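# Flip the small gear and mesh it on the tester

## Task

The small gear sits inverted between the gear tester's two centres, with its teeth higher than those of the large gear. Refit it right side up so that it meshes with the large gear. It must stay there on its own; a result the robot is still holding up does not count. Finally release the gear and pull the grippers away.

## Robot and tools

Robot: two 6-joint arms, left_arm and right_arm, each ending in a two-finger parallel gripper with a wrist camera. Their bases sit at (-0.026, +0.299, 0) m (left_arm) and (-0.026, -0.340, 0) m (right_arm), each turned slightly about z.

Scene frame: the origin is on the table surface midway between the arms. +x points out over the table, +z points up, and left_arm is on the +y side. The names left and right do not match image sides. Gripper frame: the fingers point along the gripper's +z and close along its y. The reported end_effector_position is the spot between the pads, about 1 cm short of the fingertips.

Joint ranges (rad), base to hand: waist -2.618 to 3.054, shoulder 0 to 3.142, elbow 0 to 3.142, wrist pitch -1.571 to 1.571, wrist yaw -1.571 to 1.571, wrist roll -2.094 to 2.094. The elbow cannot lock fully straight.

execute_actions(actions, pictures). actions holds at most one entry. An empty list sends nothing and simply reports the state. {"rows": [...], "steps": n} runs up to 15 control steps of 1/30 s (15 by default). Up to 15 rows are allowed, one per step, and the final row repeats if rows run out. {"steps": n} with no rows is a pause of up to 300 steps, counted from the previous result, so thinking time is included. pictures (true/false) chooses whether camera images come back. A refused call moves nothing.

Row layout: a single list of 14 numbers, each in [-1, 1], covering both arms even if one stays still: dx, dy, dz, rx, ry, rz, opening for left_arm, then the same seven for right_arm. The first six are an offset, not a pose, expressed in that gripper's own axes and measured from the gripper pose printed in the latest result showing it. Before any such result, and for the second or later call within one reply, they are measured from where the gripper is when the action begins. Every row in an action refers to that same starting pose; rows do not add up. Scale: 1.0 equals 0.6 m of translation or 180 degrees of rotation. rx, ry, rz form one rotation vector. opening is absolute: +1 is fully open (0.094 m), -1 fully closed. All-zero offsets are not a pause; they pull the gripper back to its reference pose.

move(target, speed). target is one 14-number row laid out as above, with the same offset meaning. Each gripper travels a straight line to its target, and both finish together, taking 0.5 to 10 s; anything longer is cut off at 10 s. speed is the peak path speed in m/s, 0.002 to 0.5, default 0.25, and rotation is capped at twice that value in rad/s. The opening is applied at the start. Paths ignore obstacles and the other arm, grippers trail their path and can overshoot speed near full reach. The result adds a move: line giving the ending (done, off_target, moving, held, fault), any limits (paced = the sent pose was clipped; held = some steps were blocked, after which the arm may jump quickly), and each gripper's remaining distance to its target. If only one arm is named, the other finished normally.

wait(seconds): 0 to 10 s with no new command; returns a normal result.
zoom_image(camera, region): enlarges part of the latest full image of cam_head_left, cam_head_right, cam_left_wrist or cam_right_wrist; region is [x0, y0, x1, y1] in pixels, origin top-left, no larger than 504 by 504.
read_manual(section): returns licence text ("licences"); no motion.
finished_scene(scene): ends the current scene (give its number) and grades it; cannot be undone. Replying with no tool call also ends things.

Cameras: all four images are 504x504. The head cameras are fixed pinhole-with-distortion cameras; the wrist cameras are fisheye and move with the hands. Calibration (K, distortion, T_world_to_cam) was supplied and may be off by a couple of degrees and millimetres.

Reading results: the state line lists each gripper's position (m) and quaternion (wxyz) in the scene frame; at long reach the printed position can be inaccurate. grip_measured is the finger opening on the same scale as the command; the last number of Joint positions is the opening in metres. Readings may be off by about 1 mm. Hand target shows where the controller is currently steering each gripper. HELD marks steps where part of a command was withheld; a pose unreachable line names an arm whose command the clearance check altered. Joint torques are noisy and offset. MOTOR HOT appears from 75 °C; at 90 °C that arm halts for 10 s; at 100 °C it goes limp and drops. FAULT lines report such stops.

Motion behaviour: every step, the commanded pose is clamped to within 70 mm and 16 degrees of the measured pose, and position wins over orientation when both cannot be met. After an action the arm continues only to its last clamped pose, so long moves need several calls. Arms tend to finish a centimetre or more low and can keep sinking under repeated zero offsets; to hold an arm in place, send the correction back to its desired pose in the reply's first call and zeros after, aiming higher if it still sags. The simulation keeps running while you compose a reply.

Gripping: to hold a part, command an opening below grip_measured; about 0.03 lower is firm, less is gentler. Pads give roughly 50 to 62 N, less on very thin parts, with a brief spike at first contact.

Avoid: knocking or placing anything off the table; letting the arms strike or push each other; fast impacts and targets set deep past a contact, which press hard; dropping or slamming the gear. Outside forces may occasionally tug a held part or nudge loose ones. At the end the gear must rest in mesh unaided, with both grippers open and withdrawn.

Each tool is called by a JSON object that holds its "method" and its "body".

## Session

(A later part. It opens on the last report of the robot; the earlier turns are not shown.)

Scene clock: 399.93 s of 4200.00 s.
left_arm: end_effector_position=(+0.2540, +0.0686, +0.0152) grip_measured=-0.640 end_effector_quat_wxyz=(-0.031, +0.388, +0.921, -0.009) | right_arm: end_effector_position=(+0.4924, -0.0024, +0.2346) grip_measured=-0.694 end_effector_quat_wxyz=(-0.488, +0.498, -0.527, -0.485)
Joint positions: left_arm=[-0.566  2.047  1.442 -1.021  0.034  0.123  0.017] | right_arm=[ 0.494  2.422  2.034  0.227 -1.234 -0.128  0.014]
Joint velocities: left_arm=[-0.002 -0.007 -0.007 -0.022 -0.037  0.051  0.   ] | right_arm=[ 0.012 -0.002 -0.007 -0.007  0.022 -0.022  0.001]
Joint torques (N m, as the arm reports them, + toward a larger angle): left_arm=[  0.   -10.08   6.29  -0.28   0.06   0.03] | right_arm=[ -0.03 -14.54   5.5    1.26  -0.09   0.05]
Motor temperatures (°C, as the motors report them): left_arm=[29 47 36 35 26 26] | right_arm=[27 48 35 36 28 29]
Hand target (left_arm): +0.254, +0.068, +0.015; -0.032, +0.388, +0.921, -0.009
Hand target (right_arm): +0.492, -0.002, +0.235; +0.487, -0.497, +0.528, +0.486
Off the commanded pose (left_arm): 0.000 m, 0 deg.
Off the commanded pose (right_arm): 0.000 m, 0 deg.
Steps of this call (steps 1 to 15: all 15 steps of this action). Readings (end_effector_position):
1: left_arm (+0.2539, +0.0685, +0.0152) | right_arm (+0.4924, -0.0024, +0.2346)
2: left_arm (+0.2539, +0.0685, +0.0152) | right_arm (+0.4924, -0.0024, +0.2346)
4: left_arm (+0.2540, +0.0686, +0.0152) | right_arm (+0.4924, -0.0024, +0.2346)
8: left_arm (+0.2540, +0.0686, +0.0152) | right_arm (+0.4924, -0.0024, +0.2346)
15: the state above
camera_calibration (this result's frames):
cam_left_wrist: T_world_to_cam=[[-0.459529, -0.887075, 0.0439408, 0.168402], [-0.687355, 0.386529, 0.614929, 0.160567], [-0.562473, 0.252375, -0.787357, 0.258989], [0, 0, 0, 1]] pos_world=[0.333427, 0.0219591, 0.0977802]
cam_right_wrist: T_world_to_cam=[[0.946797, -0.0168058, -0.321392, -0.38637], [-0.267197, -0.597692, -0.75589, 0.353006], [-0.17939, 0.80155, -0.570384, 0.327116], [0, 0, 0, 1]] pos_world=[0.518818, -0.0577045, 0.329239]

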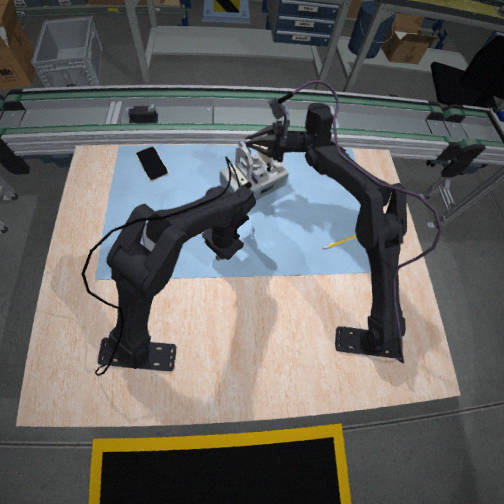

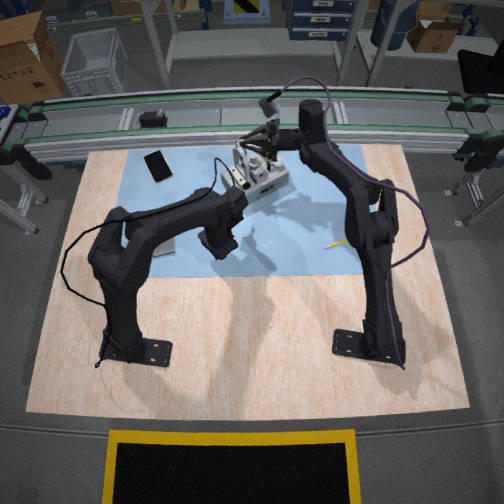

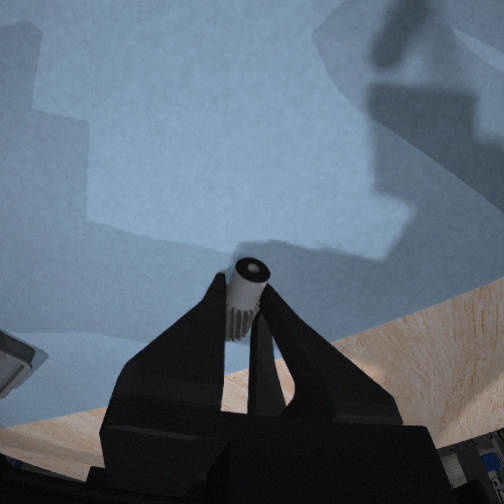

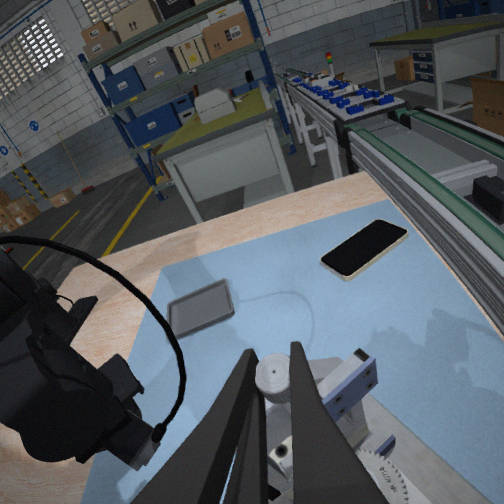

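{"method": "move", "body": {"target": [0,0,-0.2,-0.02,-0.02,0.075,-0.67,0,0,0,0,0,0,-0.72]}}

{"method": "move", "body": {"target": [-0.18,0.29,-0.075,0,-0.52,0,-0.67,-0.115,0,0,0,-0.02,-0.04,-0.72]}}

Scene clock: 405.47 s of 4200.00 s.
left_arm: end_effector_position=(+0.2570, +0.0697, +0.1249) grip_measured=-0.640 end_effector_quat_wxyz=(-0.005, +0.489, +0.872, +0.001) | right_arm: end_effector_position=(+0.4923, -0.0024, +0.2345) grip_measured=-0.694 end_effector_quat_wxyz=(-0.489, +0.499, -0.527, -0.484)
Joint positions: left_arm=[-0.575  1.938  1.731 -1.373  0.     0.337  0.017] | right_arm=[ 0.494  2.422  2.034  0.226 -1.234 -0.13   0.014]
Joint velocities: left_arm=[ 0.007 -0.002  0.017 -0.022 -0.037  0.022 -0.   ] | right_arm=[-0.017 -0.012 -0.002  0.007 -0.007 -0.022  0.001]
Joint torques (N m, as the arm reports them, + toward a larger angle): left_arm=[-0.94 -9.71  9.16 -0.22 -0.18  0.07] | right_arm=[ -0.03 -14.55   5.5    1.26  -0.09   0.03]
Motor temperatures (°C, as the motors report them): left_arm=[29 47 36 35 26 26] | right_arm=[27 48 35 36 28 29]
Hand target (left_arm): +0.261, +0.066, +0.135; +0.011, +0.494, +0.869, +0.004
Hand target (right_arm): +0.492, -0.002, +0.235; +0.488, -0.498, +0.527, +0.485
Off the commanded pose (left_arm): 0.011 m, 2 deg.
Off the commanded pose (right_arm): 0.000 m, 0 deg.
After step 90, 1.30 s passed at rest.
move: off_target (left_arm)
camera_calibration (this result's frames):
cam_left_wrist: T_world_to_cam=[[-0.647291, -0.761912, 0.0224745, 0.208134], [-0.615526, 0.539864, 0.574172, 0.0706653], [-0.449602, 0.357823, -0.818426, 0.314198], [0, 0, 0, 1]] pos_world=[0.319484, 0.00800292, 0.211896]
cam_right_wrist: T_world_to_cam=[[0.947537, -0.0167346, -0.319209, -0.387254], [-0.265373, -0.597879, -0.756385, 0.352183], [-0.17819, 0.801412, -0.570953, 0.326632], [0, 0, 0, 1]] pos_world=[0.5186, -0.0576845, 0.329262]

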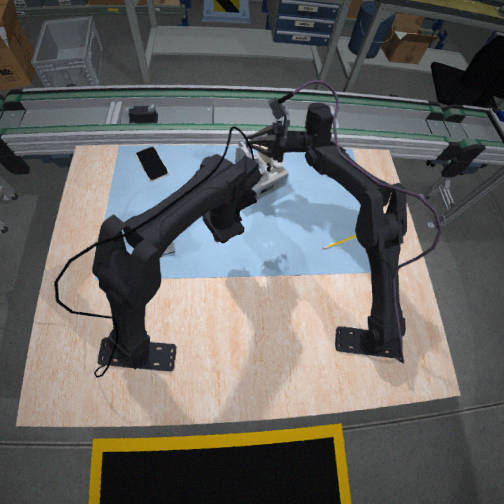

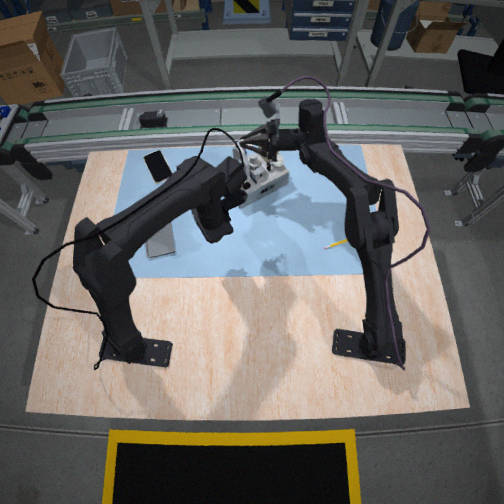

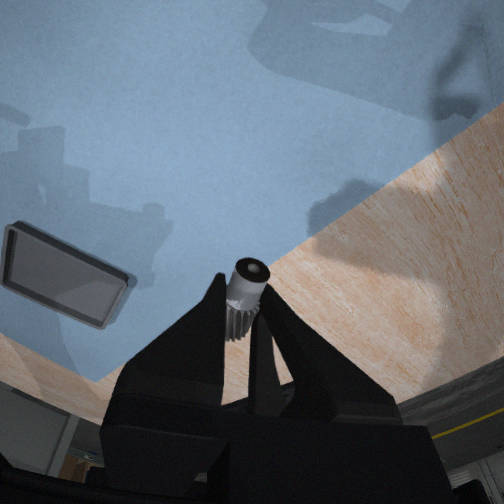

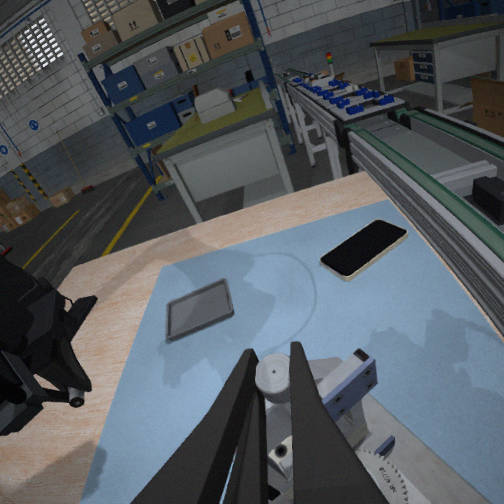

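Scene clock: 409.57 s of 4200.00 s.
left_arm: end_effector_position=(+0.4543, +0.0673, +0.1519) grip_measured=-0.640 end_effector_quat_wxyz=(+0.608, +0.337, +0.620, -0.363) | right_arm: end_effector_position=(+0.4921, -0.0024, +0.2491) grip_measured=-0.694 end_effector_quat_wxyz=(-0.487, +0.498, -0.523, -0.492)
Joint positions: left_arm=[-0.092  2.136  1.04   1.099  0.834 -0.043  0.017] | right_arm=[ 0.493  2.422  2.077  0.211 -1.249 -0.098  0.014]
Joint velocities: left_arm=[-0.012 -0.002 -0.017  0.022  0.051 -0.037  0.   ] | right_arm=[ 0.007 -0.002 -0.002  0.022 -0.022  0.007 -0.   ]
Joint torques (N m, as the arm reports them, + toward a larger angle): left_arm=[  0.41 -10.8    8.69   1.3    0.14  -0.01] | right_arm=[  0.33 -17.67  10.2    1.74   0.03   0.28]
Motor temperatures (°C, as the motors report them): left_arm=[29 46 36 36 26 26] | right_arm=[27 48 35 36 28 29]
Hand target (left_arm): +0.459, +0.067, +0.170; +0.627, +0.346, +0.598, -0.359
Hand target (right_arm): +0.489, -0.001, +0.303; +0.534, -0.515, +0.479, +0.469
Off the commanded pose (left_arm): 0.018 m, 4 deg.
Off the commanded pose (right_arm): 0.054 m, 8 deg.
move: off_target (left_arm, right_arm)
camera_calibration (this result's frames):
cam_left_wrist: T_world_to_cam=[[-0.817523, -0.457505, 0.349779, 0.340522], [-0.525529, 0.344258, -0.778014, 0.355655], [0.235531, -0.819863, -0.521871, 0.14889], [0, 0, 0, 1]] pos_world=[0.430224, 0.155423, 0.235299]
cam_right_wrist: T_world_to_cam=[[0.945467, -0.00254146, -0.325709, -0.379639], [-0.263793, -0.592554, -0.761113, 0.363601], [-0.191066, 0.805527, -0.56091, 0.338728], [0, 0, 0, 1]] pos_world=[0.519571, -0.0583666, 0.343085]

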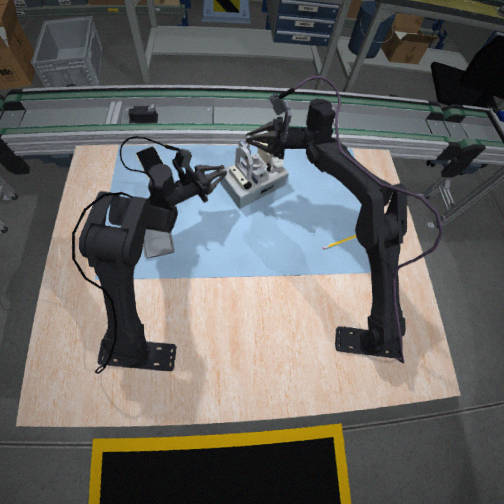

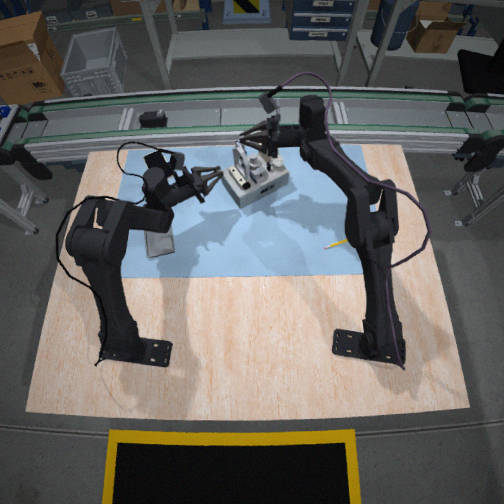

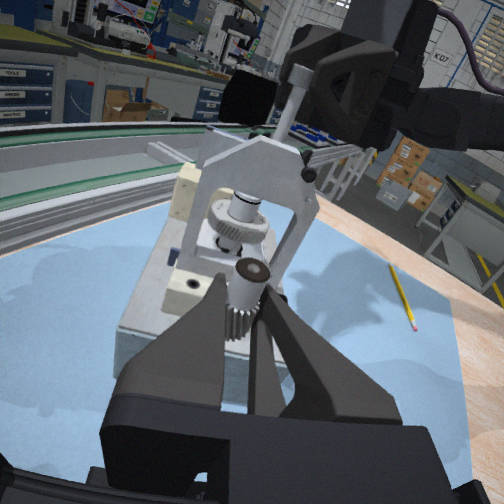

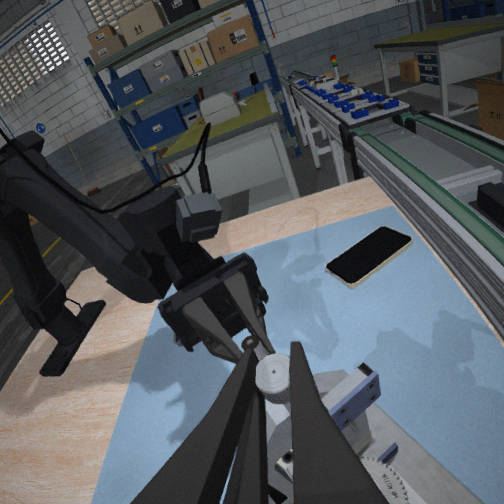

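{"method": "execute_actions", "body": {"actions": [{"rows":[[-0.016,0.002,0.015,0,-0.015,0.02,-0.67,-0.12,0,0,0,-0.022,-0.045,-0.72],[-0.016,0.002,0.025,0,-0.015,0.02,-0.67,-0.12,0,0,0,-0.022,-0.045,-0.72],[-0.016,0.002,0.035,0,-0.015,0.02,-0.67,-0.12,0,0,0,-0.022,-0.045,-0.72],[-0.016,0.002,0.045,0,-0.015,0.02,-0.67,-0.12,0,0,0,-0.022,-0.045,-0.72],[-0.016,0.002,0.055,0,-0.015,0.02,-0.67,-0.12,0,0,0,-0.022,-0.045,-0.72],[-0.016,0.002,0.065,0,-0.015,0.02,-0.67,-0.12,0,0,0,-0.022,-0.045,-0.72],[-0.016,0.002,0.075,0,-0.015,0.02,-0.67,-0.12,0,0,0,-0.022,-0.045,-0.72],[-0.016,0.002,0.085,0,-0.015,0.02,-0.67,-0.12,0,0,0,-0.022,-0.045,-0.72]]}]}}

Scene clock: 416.77 s of 4200.00 s.
left_arm: end_effector_position=(+0.4717, +0.0232, +0.1453) grip_measured=-0.640 end_effector_quat_wxyz=(+0.613, +0.350, +0.607, -0.365) | right_arm: end_effector_position=(+0.4919, -0.0023, +0.2580) grip_measured=-0.694 end_effector_quat_wxyz=(-0.482, +0.496, -0.522, -0.500)
Joint positions: left_arm=[-0.179  2.247  1.187  1.085  0.771 -0.033  0.017] | right_arm=[ 0.492  2.429  2.117  0.192 -1.263 -0.071  0.014]
Joint velocities: left_arm=[ 0.012 -0.012  0.037  0.007 -0.051 -0.051 -0.   ] | right_arm=[ 0.017 -0.007  0.007  0.007  0.022 -0.007 -0.   ]
Joint torques (N m, as the arm reports them, + toward a larger angle): left_arm=[  0.28 -11.84   8.83   1.13  -0.11   0.03] | right_arm=[  0.21 -18.05  10.85   1.88   0.03   0.42]
Motor temperatures (°C, as the motors report them): left_arm=[29 46 36 37 26 26] | right_arm=[27 50 37 37 28 29]
Hand target (left_arm): +0.481, +0.025, +0.162; +0.633, +0.348, +0.595, -0.351
Hand target (right_arm): +0.487, -0.003, +0.320; +0.537, -0.517, +0.470, +0.473
Off the commanded pose (left_arm): 0.019 m, 3 deg.
Off the commanded pose (right_arm): 0.063 m, 10 deg.
Steps of this call (steps 1 to 90: nothing new was sent; then 3.70 s passed at rest; steps 91 to 105: all 15 steps of this action). Readings (end_effector_position):
91: left_arm (+0.4544, +0.0671, +0.1519) | right_arm (+0.4921, -0.0025, +0.2507)
92: left_arm (+0.4550, +0.0662, +0.1515) | right_arm (+0.4920, -0.0025, +0.2523)
94: left_arm (+0.4585, +0.0609, +0.1478) | right_arm (+0.4919, -0.0024, +0.2573)
98: left_arm (+0.4665, +0.0398, +0.1427) | right_arm (+0.4919, -0.0023, +0.2580)
105: the state above
camera_calibration (this result's frames):
cam_left_wrist: T_world_to_cam=[[-0.837953, -0.437978, 0.325592, 0.349556], [-0.494024, 0.35525, -0.79356, 0.361956], [0.231895, -0.825817, -0.514054, 0.105876], [0, 0, 0, 1]] pos_world=[0.447174, 0.111947, 0.227847]
cam_right_wrist: T_world_to_cam=[[0.940844, 0.0114061, -0.338648, -0.370922], [-0.266824, -0.591074, -0.761207, 0.371858], [-0.208849, 0.806537, -0.553065, 0.350314], [0, 0, 0, 1]] pos_world=[0.521363, -0.0585146, 0.351195]

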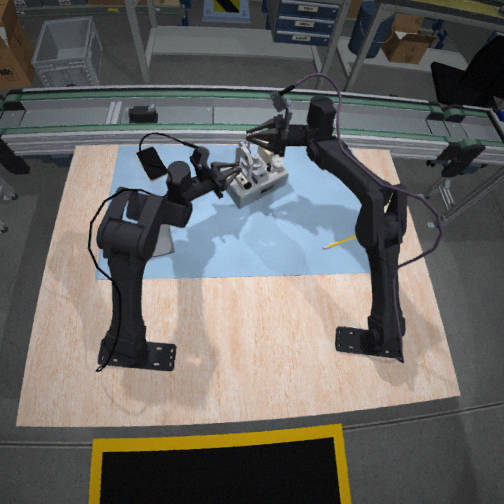

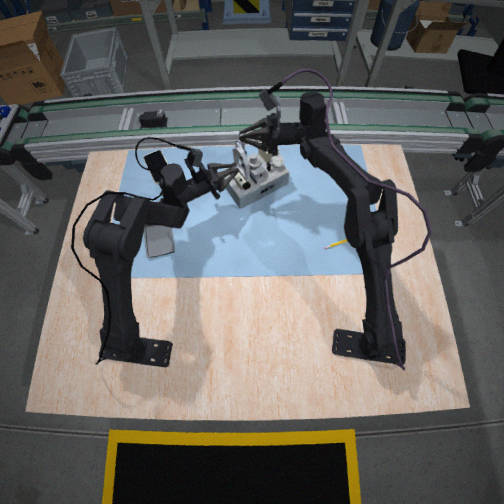

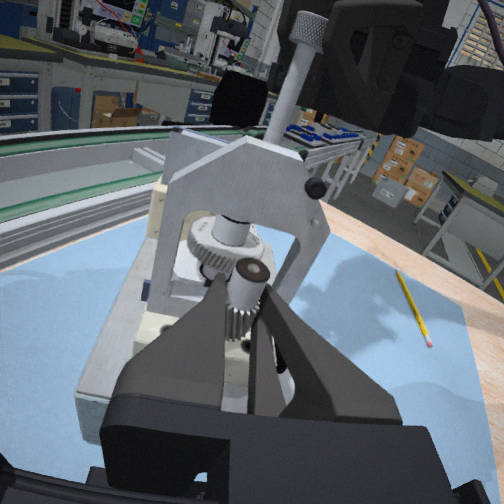

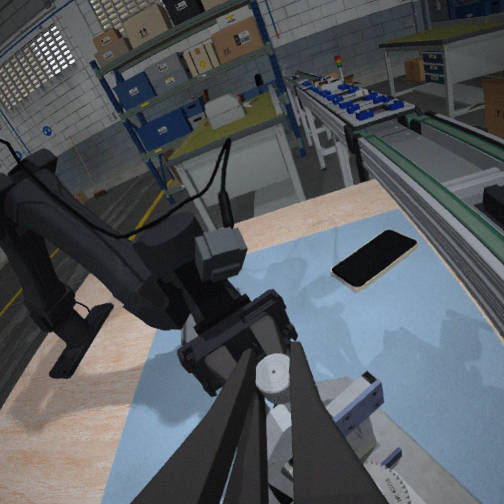

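{"method": "execute_actions", "body": {"actions": [{"rows":[[-0.031,0.014,0.01,-0.008,-0.01,0.012,-0.67,-0.1,0.004,0,0,-0.02,-0.04,-0.72],[-0.031,0.014,0.014,-0.008,-0.01,0.012,-0.67,-0.1,0.004,0,0,-0.02,-0.04,-0.72],[-0.031,0.014,0.018,-0.008,-0.01,0.012,-0.67,-0.1,0.004,0,0,-0.02,-0.04,-0.72],[-0.031,0.014,0.022,-0.008,-0.01,0.012,-0.67,-0.1,0.004,0,0,-0.02,-0.04,-0.72],[-0.031,0.014,0.026,-0.008,-0.01,0.012,-0.67,-0.1,0.004,0,0,-0.02,-0.04,-0.72],[-0.03,0.014,0.03,-0.008,-0.01,0.012,-0.67,-0.1,0.004,0,0,-0.02,-0.04,-0.72],[-0.03,0.014,0.034,-0.008,-0.01,0.012,-0.67,-0.1,0.004,0,0,-0.02,-0.04,-0.72],[-0.03,0.014,0.038,-0.008,-0.01,0.012,-0.67,-0.1,0.004,0,0,-0.02,-0.04,-0.72],[-0.029,0.014,0.042,-0.008,-0.01,0.012,-0.67,-0.1,0.004,0,0,-0.02,-0.04,-0.72],[-0.029,0.014,0.047,-0.008,-0.01,0.012,-0.67,-0.1,0.004,0,0,-0.02,-0.04,-0.72]]}]}}

Scene clock: 427.90 s of 4200.00 s.
left_arm: end_effector_position=(+0.4853, +0.0049, +0.1473) grip_measured=-0.640 end_effector_quat_wxyz=(+0.616, +0.347, +0.608, -0.361) | right_arm: end_effector_position=(+0.4919, -0.0025, +0.2580) grip_measured=-0.694 end_effector_quat_wxyz=(-0.478, +0.492, -0.525, -0.503)
Joint positions: left_arm=[-0.212  2.288  1.278  1.038  0.727 -0.029  0.017] | right_arm=[ 0.492  2.429  2.117  0.192 -1.264 -0.057  0.014]
Joint velocities: left_arm=[-0.046  0.012  0.022  0.037  0.007  0.051 -0.001] | right_arm=[-0.007 -0.007 -0.002  0.022 -0.022  0.051 -0.   ]
Joint torques (N m, as the arm reports them, + toward a larger angle): left_arm=[ -0.31 -12.57   9.12   1.14  -0.17   0.03] | right_arm=[  0.14 -17.74  10.73   1.9   -0.09   0.54]
Motor temperatures (°C, as the motors report them): left_arm=[29 47 37 37 26 26] | right_arm=[27 51 38 38 28 29]
Hand target (left_arm): +0.492, +0.004, +0.163; +0.634, +0.348, +0.595, -0.352
Hand target (right_arm): +0.486, -0.003, +0.317; +0.527, -0.513, +0.475, +0.483
Off the commanded pose (left_arm): 0.018 m, 3 deg.
Off the commanded pose (right_arm): 0.060 m, 9 deg.
Steps of this call (steps 1 to 90: nothing new was sent; then 7.63 s passed at rest; steps 91 to 105: all 15 steps of this action). Readings (end_effector_position):
91: left_arm (+0.4734, +0.0239, +0.1445) | right_arm (+0.4919, -0.0025, +0.2580)
92: left_arm (+0.4739, +0.0239, +0.1447) | right_arm (+0.4919, -0.0025, +0.2580)
94: left_arm (+0.4761, +0.0236, +0.1453) | right_arm (+0.4919, -0.0025, +0.2580)
98: left_arm (+0.4820, +0.0180, +0.1492) | right_arm (+0.4919, -0.0025, +0.2580)
105: the state above
camera_calibration (this result's frames):
cam_left_wrist: T_world_to_cam=[[-0.834871, -0.446362, 0.322105, 0.351321], [-0.494288, 0.350434, -0.795535, 0.377202], [0.24222, -0.823381, -0.513199, 0.0835305], [0, 0, 0, 1]] pos_world=[0.459521, 0.0934091, 0.229783]
cam_right_wrist: T_world_to_cam=[[0.935975, 0.0109715, -0.351896, -0.365163], [-0.277849, -0.590826, -0.757446, 0.376218], [-0.21622, 0.806724, -0.54995, 0.353313], [0, 0, 0, 1]] pos_world=[0.522709, -0.0587403, 0.35077]

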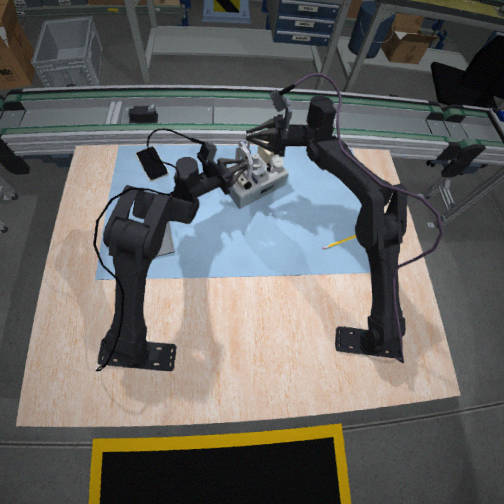

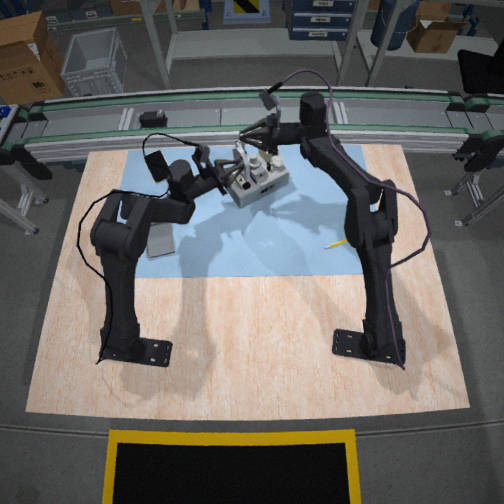

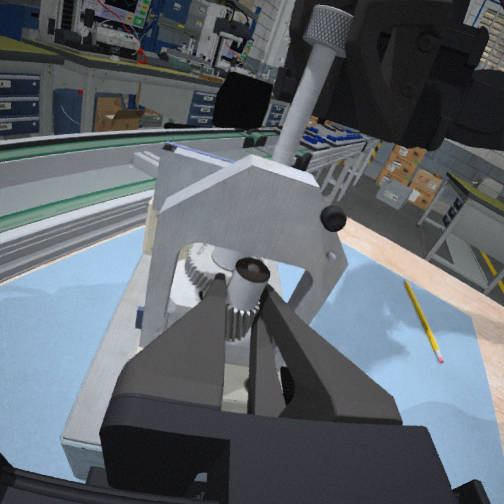

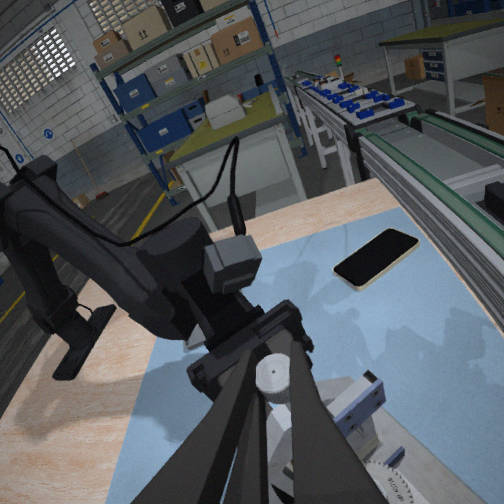

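{"method": "execute_actions", "body": {"actions": [{"rows":[[-0.03,0.008,0.012,-0.006,-0.009,0.011,-0.67,-0.1,0.004,0,0,-0.02,-0.04,-0.72],[-0.03,0.008,0.016,-0.006,-0.009,0.011,-0.67,-0.1,0.004,0,0,-0.02,-0.04,-0.72],[-0.03,0.008,0.02,-0.006,-0.009,0.011,-0.67,-0.1,0.004,0,0,-0.02,-0.04,-0.72],[-0.03,0.008,0.024,-0.006,-0.009,0.011,-0.67,-0.1,0.004,0,0,-0.02,-0.04,-0.72],[-0.03,0.008,0.028,-0.006,-0.009,0.011,-0.67,-0.1,0.004,0,0,-0.02,-0.04,-0.72],[-0.03,0.008,0.032,-0.006,-0.009,0.011,-0.67,-0.1,0.004,0,0,-0.02,-0.04,-0.72],[-0.03,0.007,0.036,-0.006,-0.009,0.011,-0.67,-0.1,0.004,0,0,-0.02,-0.04,-0.72],[-0.03,0.007,0.04,-0.006,-0.009,0.011,-0.67,-0.1,0.004,0,0,-0.02,-0.04,-0.72],[-0.03,0.007,0.044,-0.006,-0.009,0.011,-0.67,-0.1,0.004,0,0,-0.02,-0.04,-0.72],[-0.03,0.007,0.048,-0.006,-0.009,0.011,-0.67,-0.1,0.004,0,0,-0.02,-0.04,-0.72]]}]}}

{"method": "zoom_image", "body": {"camera": "cam_left_wrist", "region": [160,250,320,410]}}

Scene clock: 440.37 s of 4200.00 s.
left_arm: end_effector_position=(+0.5004, -0.0069, +0.1511) grip_measured=-0.640 end_effector_quat_wxyz=(+0.622, +0.341, +0.611, -0.353) | right_arm: end_effector_position=(+0.4919, -0.0025, +0.2580) grip_measured=-0.694 end_effector_quat_wxyz=(-0.476, +0.490, -0.527, -0.505)
Joint positions: left_arm=[-0.233  2.322  1.362  0.988  0.682 -0.025  0.017] | right_arm=[ 0.492  2.429  2.117  0.192 -1.264 -0.049  0.014]
Joint velocities: left_arm=[-0.012 -0.007  0.032 -0.066 -0.139 -0.037  0.001] | right_arm=[-0.002  0.017 -0.002  0.007  0.022  0.051 -0.   ]
Joint torques (N m, as the arm reports them, + toward a larger angle): left_arm=[ -1.64 -12.51   9.57   1.09  -0.03   0.08] | right_arm=[  0.11 -17.51  11.05   1.88  -0.08   0.57]
Motor temperatures (°C, as the motors report them): left_arm=[29 48 38 38 26 26] | right_arm=[27 52 39 39 28 29]
Hand target (left_arm): +0.502, -0.017, +0.166; +0.634, +0.347, +0.596, -0.350
Hand target (right_arm): +0.487, -0.003, +0.317; +0.524, -0.510, +0.479, +0.486
Off the commanded pose (left_arm): 0.018 m, 2 deg.
Off the commanded pose (right_arm): 0.060 m, 8 deg.
Steps of this call (steps 1 to 90: nothing new was sent; then 8.97 s passed at rest; steps 91 to 105: all 15 steps of this action). Readings (end_effector_position):
91: left_arm (+0.4864, +0.0054, +0.1441) | right_arm (+0.4919, -0.0025, +0.2580)
92: left_arm (+0.4866, +0.0054, +0.1437) | right_arm (+0.4919, -0.0025, +0.2580)
94: left_arm (+0.4880, +0.0044, +0.1441) | right_arm (+0.4919, -0.0025, +0.2580)
98: left_arm (+0.4929, -0.0023, +0.1493) | right_arm (+0.4919, -0.0025, +0.2580)
105: the state above
camera_calibration (this result's frames):
cam_left_wrist: T_world_to_cam=[[-0.825161, -0.466937, 0.317929, 0.353125], [-0.499056, 0.338876, -0.797562, 0.394433], [0.264673, -0.816782, -0.512655, 0.0608367], [0, 0, 0, 1]] pos_world=[0.472127, 0.0809139, 0.233504]
cam_right_wrist: T_world_to_cam=[[0.933131, 0.0107196, -0.359377, -0.361835], [-0.284076, -0.590703, -0.755229, 0.378709], [-0.220381, 0.806818, -0.548158, 0.354898], [0, 0, 0, 1]] pos_world=[0.523434, -0.0587544, 0.350517]

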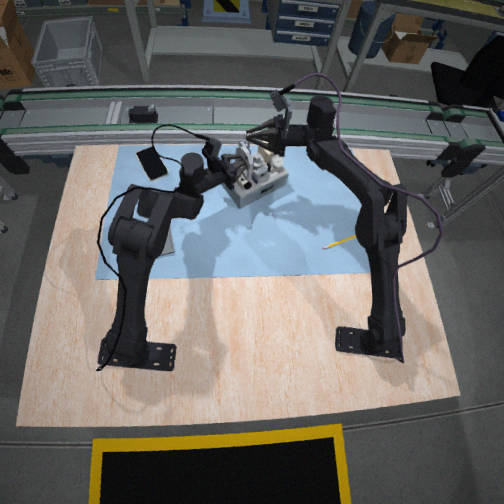

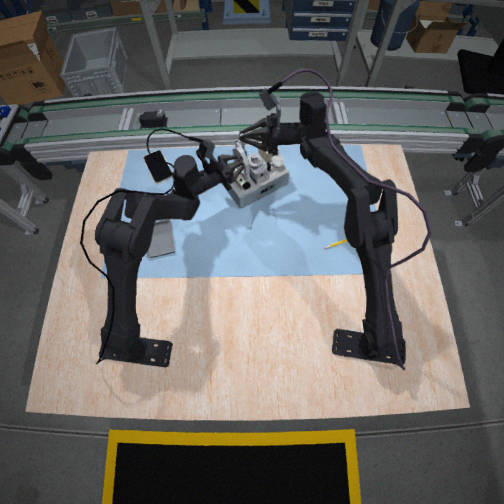

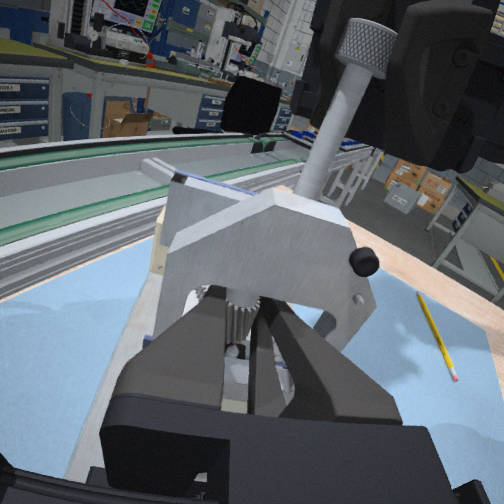

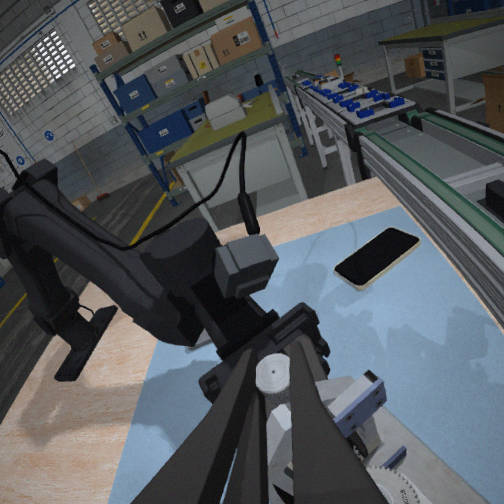

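Region (160, 250, 320, 410) of cam_left_wrist's 504x504 image, scaled by 3.150, with more detail than that image has.

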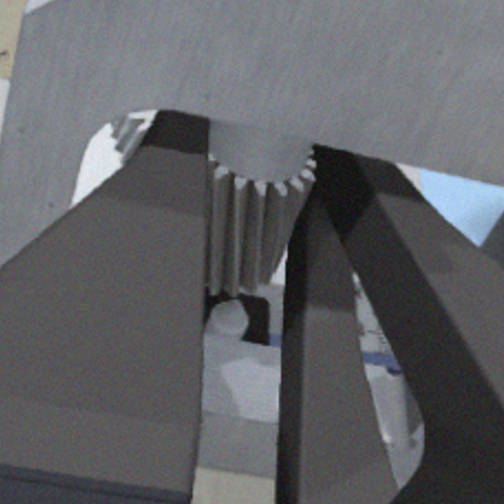

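{"method": "execute_actions", "body": {"actions": [{"rows":[[-0.022,-0.015,0.018,0,-0.01,0.01,-0.67,-0.1,0.004,0,0,-0.02,-0.04,-0.72]],"steps":15}]}}

Scene clock: 462.20 s of 4200.00 s.
left_arm: end_effector_position=(+0.5045, -0.0055, +0.1513) grip_measured=-0.640 end_effector_quat_wxyz=(+0.627, +0.334, +0.615, -0.343) | right_arm: end_effector_position=(+0.4921, -0.0025, +0.2578) grip_measured=-0.694 end_effector_quat_wxyz=(-0.474, +0.490, -0.527, -0.508)
Joint positions: left_arm=[-0.236  2.323  1.365  0.985  0.653 -0.02   0.017] | right_arm=[ 0.491  2.436  2.126  0.192 -1.271 -0.041  0.014]
Joint velocities: left_arm=[ 0.002 -0.012 -0.022 -0.007 -0.007 -0.066  0.   ] | right_arm=[-0.002 -0.002 -0.022  0.022  0.022 -0.051 -0.002]
Joint torques (N m, as the arm reports them, + toward a larger angle): left_arm=[ -2.8  -12.91   7.77   1.31  -0.01   0.03] | right_arm=[  0.11 -17.91  10.66   1.89  -0.01   0.61]
Motor temperatures (°C, as the motors report them): left_arm=[29 49 39 38 26 26] | right_arm=[27 53 40 39 28 29]
Hand target (left_arm): +0.498, -0.020, +0.164; +0.637, +0.345, +0.595, -0.348
Hand target (right_arm): +0.487, -0.003, +0.317; +0.522, -0.507, +0.481, +0.489
Off the commanded pose (left_arm): 0.021 m, 3 deg.
Off the commanded pose (right_arm): 0.060 m, 8 deg.
Steps of this call (steps 1 to 90: nothing new was sent; then 18.33 s passed at rest; steps 91 to 105: all 15 steps of this action). Readings (end_effector_position):
91: left_arm (+0.5041, -0.0049, +0.1512) | right_arm (+0.4920, -0.0024, +0.2579)
92: left_arm (+0.5042, -0.0050, +0.1512) | right_arm (+0.4921, -0.0025, +0.2580)
94: left_arm (+0.5043, -0.0053, +0.1512) | right_arm (+0.4920, -0.0024, +0.2578)
98: left_arm (+0.5045, -0.0053, +0.1513) | right_arm (+0.4921, -0.0025, +0.2577)
105: the state above
camera_calibration (this result's frames):
cam_left_wrist: T_world_to_cam=[[-0.813246, -0.489607, 0.31451, 0.351459], [-0.505704, 0.327213, -0.798245, 0.399487], [0.287915, -0.808218, -0.513701, 0.0494586], [0, 0, 0, 1]] pos_world=[0.473606, 0.0813331, 0.233758]
cam_right_wrist: T_world_to_cam=[[0.930991, 0.0166753, -0.36466, -0.359641], [-0.284962, -0.591142, -0.754551, 0.378883], [-0.228148, 0.806395, -0.545596, 0.358039], [0, 0, 0, 1]] pos_world=[0.524476, -0.0587506, 0.350085]

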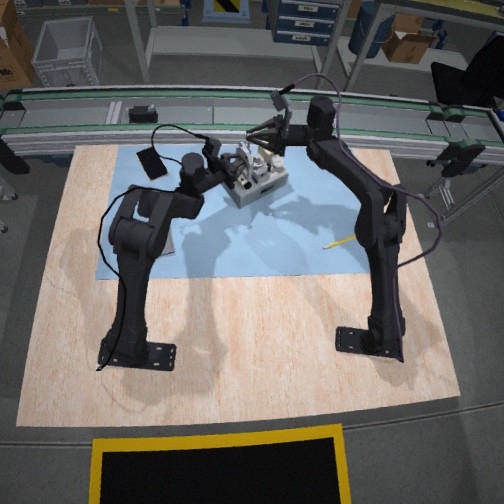

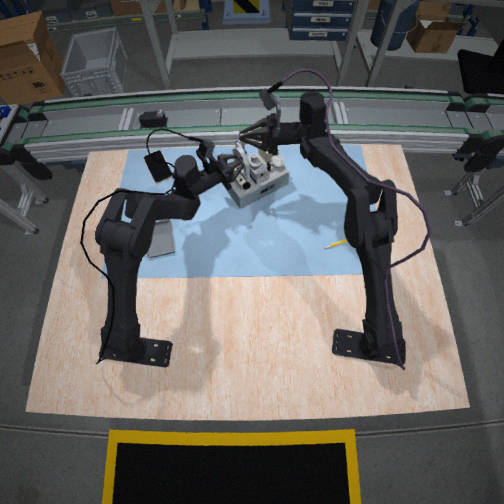

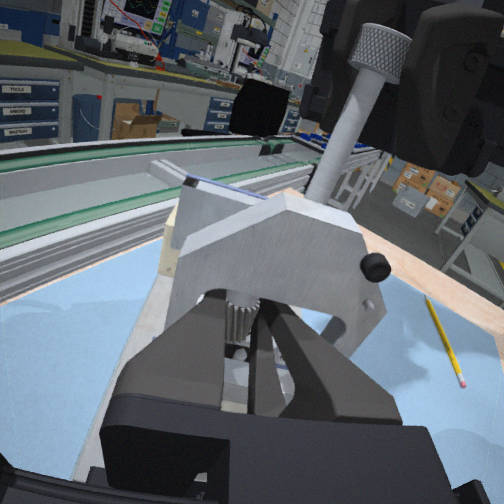

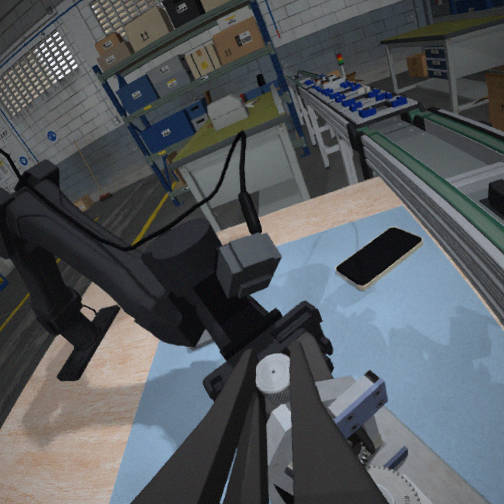

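{"method": "execute_actions", "body": {"actions": [{"rows":[[-0.022,-0.03,-0.004,0,-0.01,0.01,-0.67,-0.1,0.004,0,0,-0.02,-0.04,-0.72]],"steps":15}], "pictures": false}}

{"method": "wait", "body": {"seconds": 0.5}}

Scene clock: 466.97 s of 4200.00 s.
left_arm: end_effector_position=(+0.4943, -0.0055, +0.1480) grip_measured=-0.640 end_effector_quat_wxyz=(+0.630, +0.332, +0.615, -0.340) | right_arm: end_effector_position=(+0.4920, -0.0025, +0.2579) grip_measured=-0.694 end_effector_quat_wxyz=(-0.472, +0.489, -0.528, -0.509)
Joint positions: left_arm=[-0.246  2.303  1.306  1.028  0.633 -0.017  0.017] | right_arm=[ 0.491  2.436  2.126  0.192 -1.271 -0.036  0.014]
Joint velocities: left_arm=[-0.002 -0.007 -0.002  0.051  0.037 -0.007 -0.   ] | right_arm=[ 0.012  0.007 -0.012  0.022  0.095  0.007  0.001]
Joint torques (N m, as the arm reports them, + toward a larger angle): left_arm=[ -1.85 -14.27   5.98   1.23  -0.08   0.06] | right_arm=[  0.02 -17.3   11.32   1.87  -0.08   0.65]
Motor temperatures (°C, as the motors report them): left_arm=[29 50 39 39 26 26] | right_arm=[27 53 40 39 28 29]
Hand target (left_arm): +0.488, -0.013, +0.164; +0.642, +0.338, +0.599, -0.339
Hand target (right_arm): +0.488, -0.003, +0.316; +0.519, -0.507, +0.481, +0.492
Off the commanded pose (left_arm): 0.019 m, 2 deg.
Off the commanded pose (right_arm): 0.060 m, 8 deg.
Steps of this call (steps 1 to 90: nothing new was sent; then 1.27 s passed at rest; steps 91 to 105: all 15 steps of this action). Readings (end_effector_position):
91: left_arm (+0.5038, -0.0048, +0.1504) | right_arm (+0.4920, -0.0025, +0.2579)
92: left_arm (+0.5016, -0.0038, +0.1497) | right_arm (+0.4920, -0.0025, +0.2579)
94: left_arm (+0.4980, -0.0028, +0.1485) | right_arm (+0.4920, -0.0025, +0.2579)
98: left_arm (+0.4949, -0.0050, +0.1479) | right_arm (+0.4920, -0.0025, +0.2579)
105: the state above

Scene clock: 467.47 s of 4200.00 s.
left_arm: end_effector_position=(+0.4943, -0.0055, +0.1480) grip_measured=-0.640 end_effector_quat_wxyz=(+0.630, +0.332, +0.615, -0.340) | right_arm: end_effector_position=(+0.4920, -0.0025, +0.2579) grip_measured=-0.694 end_effector_quat_wxyz=(-0.472, +0.489, -0.528, -0.509)
Joint positions: left_arm=[-0.246  2.303  1.306  1.028  0.633 -0.017  0.017] | right_arm=[ 0.491  2.436  2.126  0.192 -1.271 -0.036  0.014]
Joint velocities: left_arm=[ 0.012 -0.007  0.002 -0.11  -0.037 -0.007 -0.   ] | right_arm=[-0.007 -0.012 -0.002  0.007  0.007  0.037  0.001]
Joint torques (N m, as the arm reports them, + toward a larger angle): left_arm=[ -2.05 -14.52   5.9    1.25  -0.06   0.07] | right_arm=[  0.03 -17.31  11.32   1.87  -0.07   0.64]
Motor temperatures (°C, as the motors report them): left_arm=[29 50 39 39 26 26] | right_arm=[27 53 40 39 28 29]
Hand target (left_arm): +0.488, -0.013, +0.164; +0.642, +0.338, +0.599, -0.339
Hand target (right_arm): +0.488, -0.003, +0.316; +0.519, -0.507, +0.481, +0.492
Off the commanded pose (left_arm): 0.019 m, 2 deg.
Off the commanded pose (right_arm): 0.060 m, 8 deg.
Steps of this call (steps 1 to 15: nothing new was sent). Readings (end_effector_position):
1: left_arm (+0.4943, -0.0055, +0.1480) | right_arm (+0.4920, -0.0025, +0.2579)
2: left_arm (+0.4943, -0.0055, +0.1480) | right_arm (+0.4920, -0.0025, +0.2579)
4: left_arm (+0.4943, -0.0055, +0.1480) | right_arm (+0.4920, -0.0025, +0.2579)
8: left_arm (+0.4943, -0.0055, +0.1480) | right_arm (+0.4920, -0.0025, +0.2579)
15: the state above
camera_calibration (this result's frames):
cam_left_wrist: T_world_to_cam=[[-0.809951, -0.497275, 0.31096, 0.343078], [-0.50515, 0.322094, -0.800674, 0.391859], [0.297997, -0.805588, -0.512079, 0.0454909], [0, 0, 0, 1]] pos_world=[0.462267, 0.0810356, 0.230363]
cam_right_wrist: T_world_to_cam=[[0.929305, 0.016897, -0.368927, -0.357644], [-0.288291, -0.59117, -0.753264, 0.380175], [-0.230827, 0.80637, -0.544506, 0.359064], [0, 0, 0, 1]] pos_world=[0.524843, -0.0587474, 0.34994]

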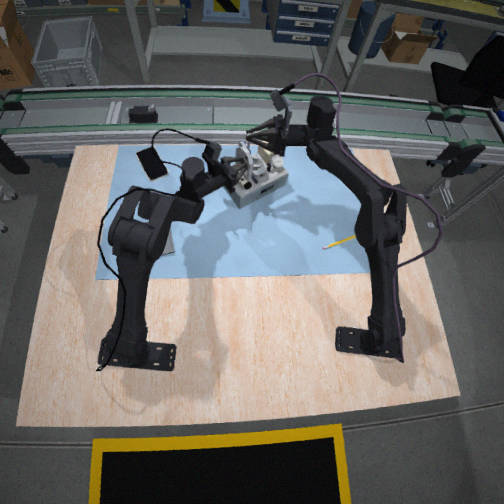

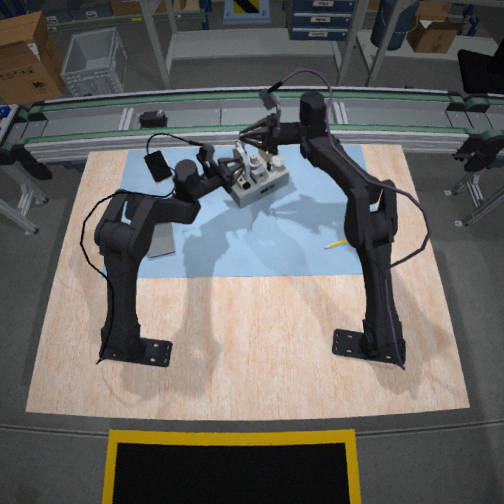

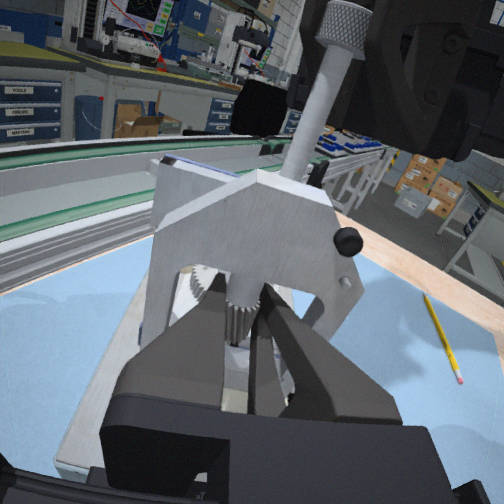

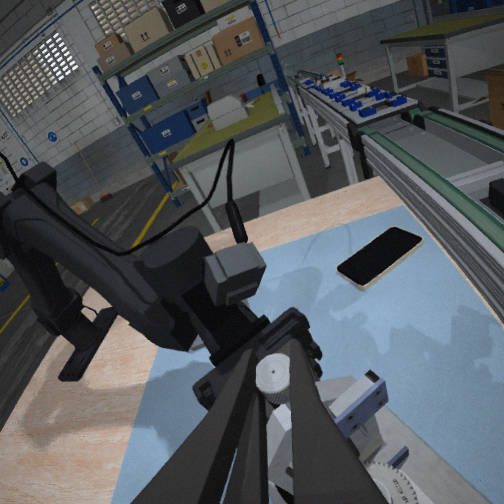

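{"method": "execute_actions", "body": {"actions": [{"rows":[[-0.03,-0.013,0.012,0,-0.01,0.005,-0.67,-0.1,0.004,0,0,-0.02,-0.04,-0.72],[-0.03,-0.013,0.016,0,-0.01,0.005,-0.67,-0.1,0.004,0,0,-0.02,-0.04,-0.72],[-0.03,-0.013,0.021,0,-0.01,0.005,-0.67,-0.1,0.004,0,0,-0.02,-0.04,-0.72]],"steps":15}]}}

{"method": "zoom_image", "body": {"camera": "cam_left_wrist", "region": [150,220,350,420]}}

{"method": "zoom_image", "body": {"camera": "cam_head_right", "region": [210,130,300,210]}}

Scene clock: 475.53 s of 4200.00 s.
left_arm: end_effector_position=(+0.4933, -0.0097, +0.1481) grip_measured=-0.640 end_effector_quat_wxyz=(+0.630, +0.329, +0.616, -0.339) | right_arm: end_effector_position=(+0.4920, -0.0025, +0.2579) grip_measured=-0.694 end_effector_quat_wxyz=(-0.470, +0.490, -0.526, -0.513)
Joint positions: left_arm=[-0.257  2.303  1.306  1.028  0.617 -0.02   0.017] | right_arm=[ 0.49   2.444  2.138  0.192 -1.281 -0.03   0.014]
Joint velocities: left_arm=[-0.017  0.002  0.012 -0.022  0.051  0.007  0.   ] | right_arm=[-0.002  0.012  0.007  0.022 -0.007  0.007  0.   ]
Joint torques (N m, as the arm reports them, + toward a larger angle): left_arm=[ -1.88 -13.24   9.31   1.08  -0.19  -0.05] | right_arm=[  0.08 -17.93  10.67   1.9    0.02   0.69]
Motor temperatures (°C, as the motors report them): left_arm=[29 51 38 39 26 26] | right_arm=[27 53 40 39 28 30]
Hand target (left_arm): +0.494, -0.019, +0.166; +0.642, +0.331, +0.602, -0.340
Hand target (right_arm): +0.488, -0.003, +0.317; +0.518, -0.506, +0.481, +0.493
Off the commanded pose (left_arm): 0.021 m, 2 deg.
Off the commanded pose (right_arm): 0.060 m, 8 deg.
Steps of this call (steps 1 to 90: nothing new was sent; then 4.57 s passed at rest; steps 91 to 105: all 15 steps of this action). Readings (end_effector_position):
91: left_arm (+0.4944, -0.0056, +0.1480) | right_arm (+0.4921, -0.0025, +0.2579)
92: left_arm (+0.4947, -0.0057, +0.1480) | right_arm (+0.4921, -0.0025, +0.2579)
94: left_arm (+0.4947, -0.0066, +0.1481) | right_arm (+0.4921, -0.0025, +0.2579)
98: left_arm (+0.4937, -0.0091, +0.1481) | right_arm (+0.4921, -0.0025, +0.2579)
105: the state above
camera_calibration (this result's frames):
cam_left_wrist: T_world_to_cam=[[-0.806764, -0.500624, 0.313859, 0.338131], [-0.508633, 0.318076, -0.800075, 0.394322], [0.300706, -0.805111, -0.511247, 0.0410025], [0, 0, 0, 1]] pos_world=[0.461027, 0.0768636, 0.230324]
cam_right_wrist: T_world_to_cam=[[0.927935, 0.0259735, -0.371835, -0.356169], [-0.28545, -0.591983, -0.753707, 0.378975], [-0.239697, 0.805532, -0.541908, 0.362743], [0, 0, 0, 1]] pos_world=[0.525628, -0.0586034, 0.349773]

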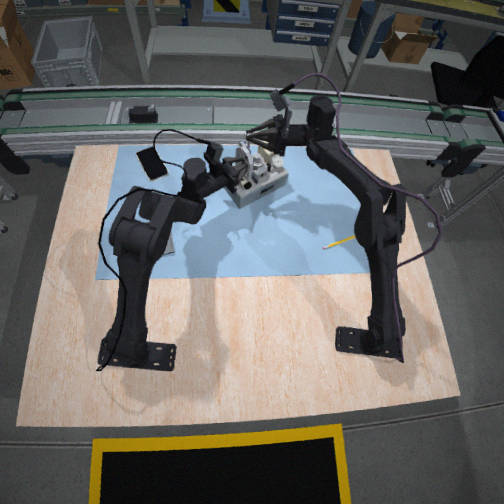

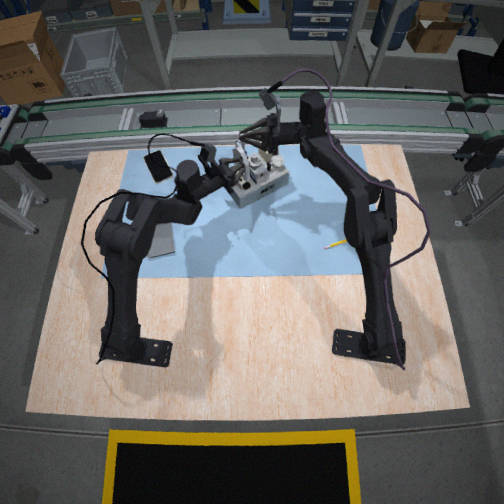

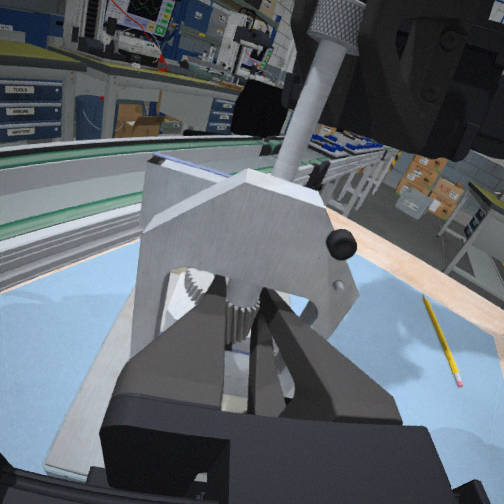

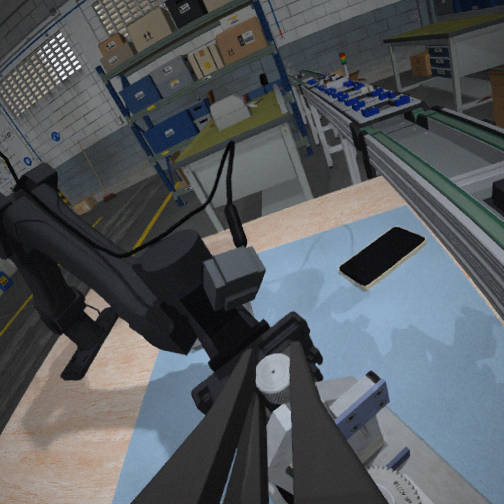

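Region (150, 220, 350, 420) of cam_left_wrist's 504x504 image, scaled by 2.520, with more detail than that image has.

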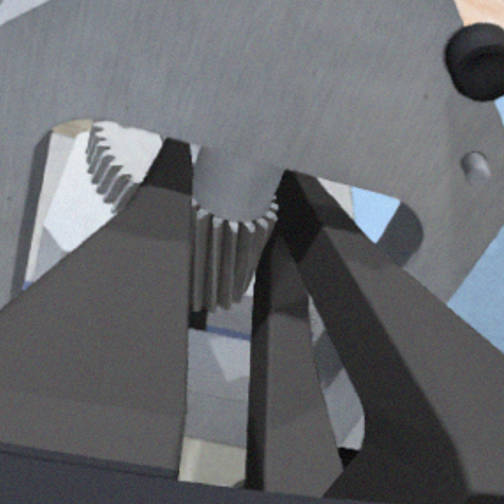

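Region (210, 130, 300, 210) of cam_head_right's 504x504 image, scaled by 5.600, with more detail than that image has.

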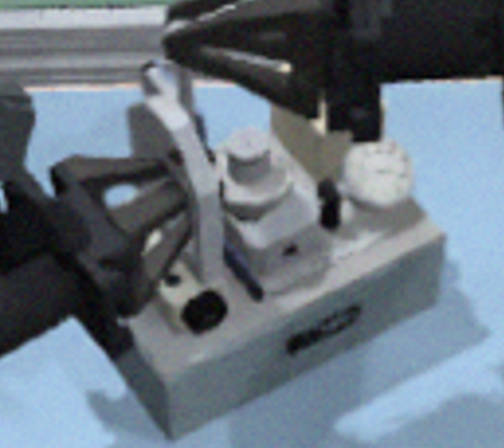

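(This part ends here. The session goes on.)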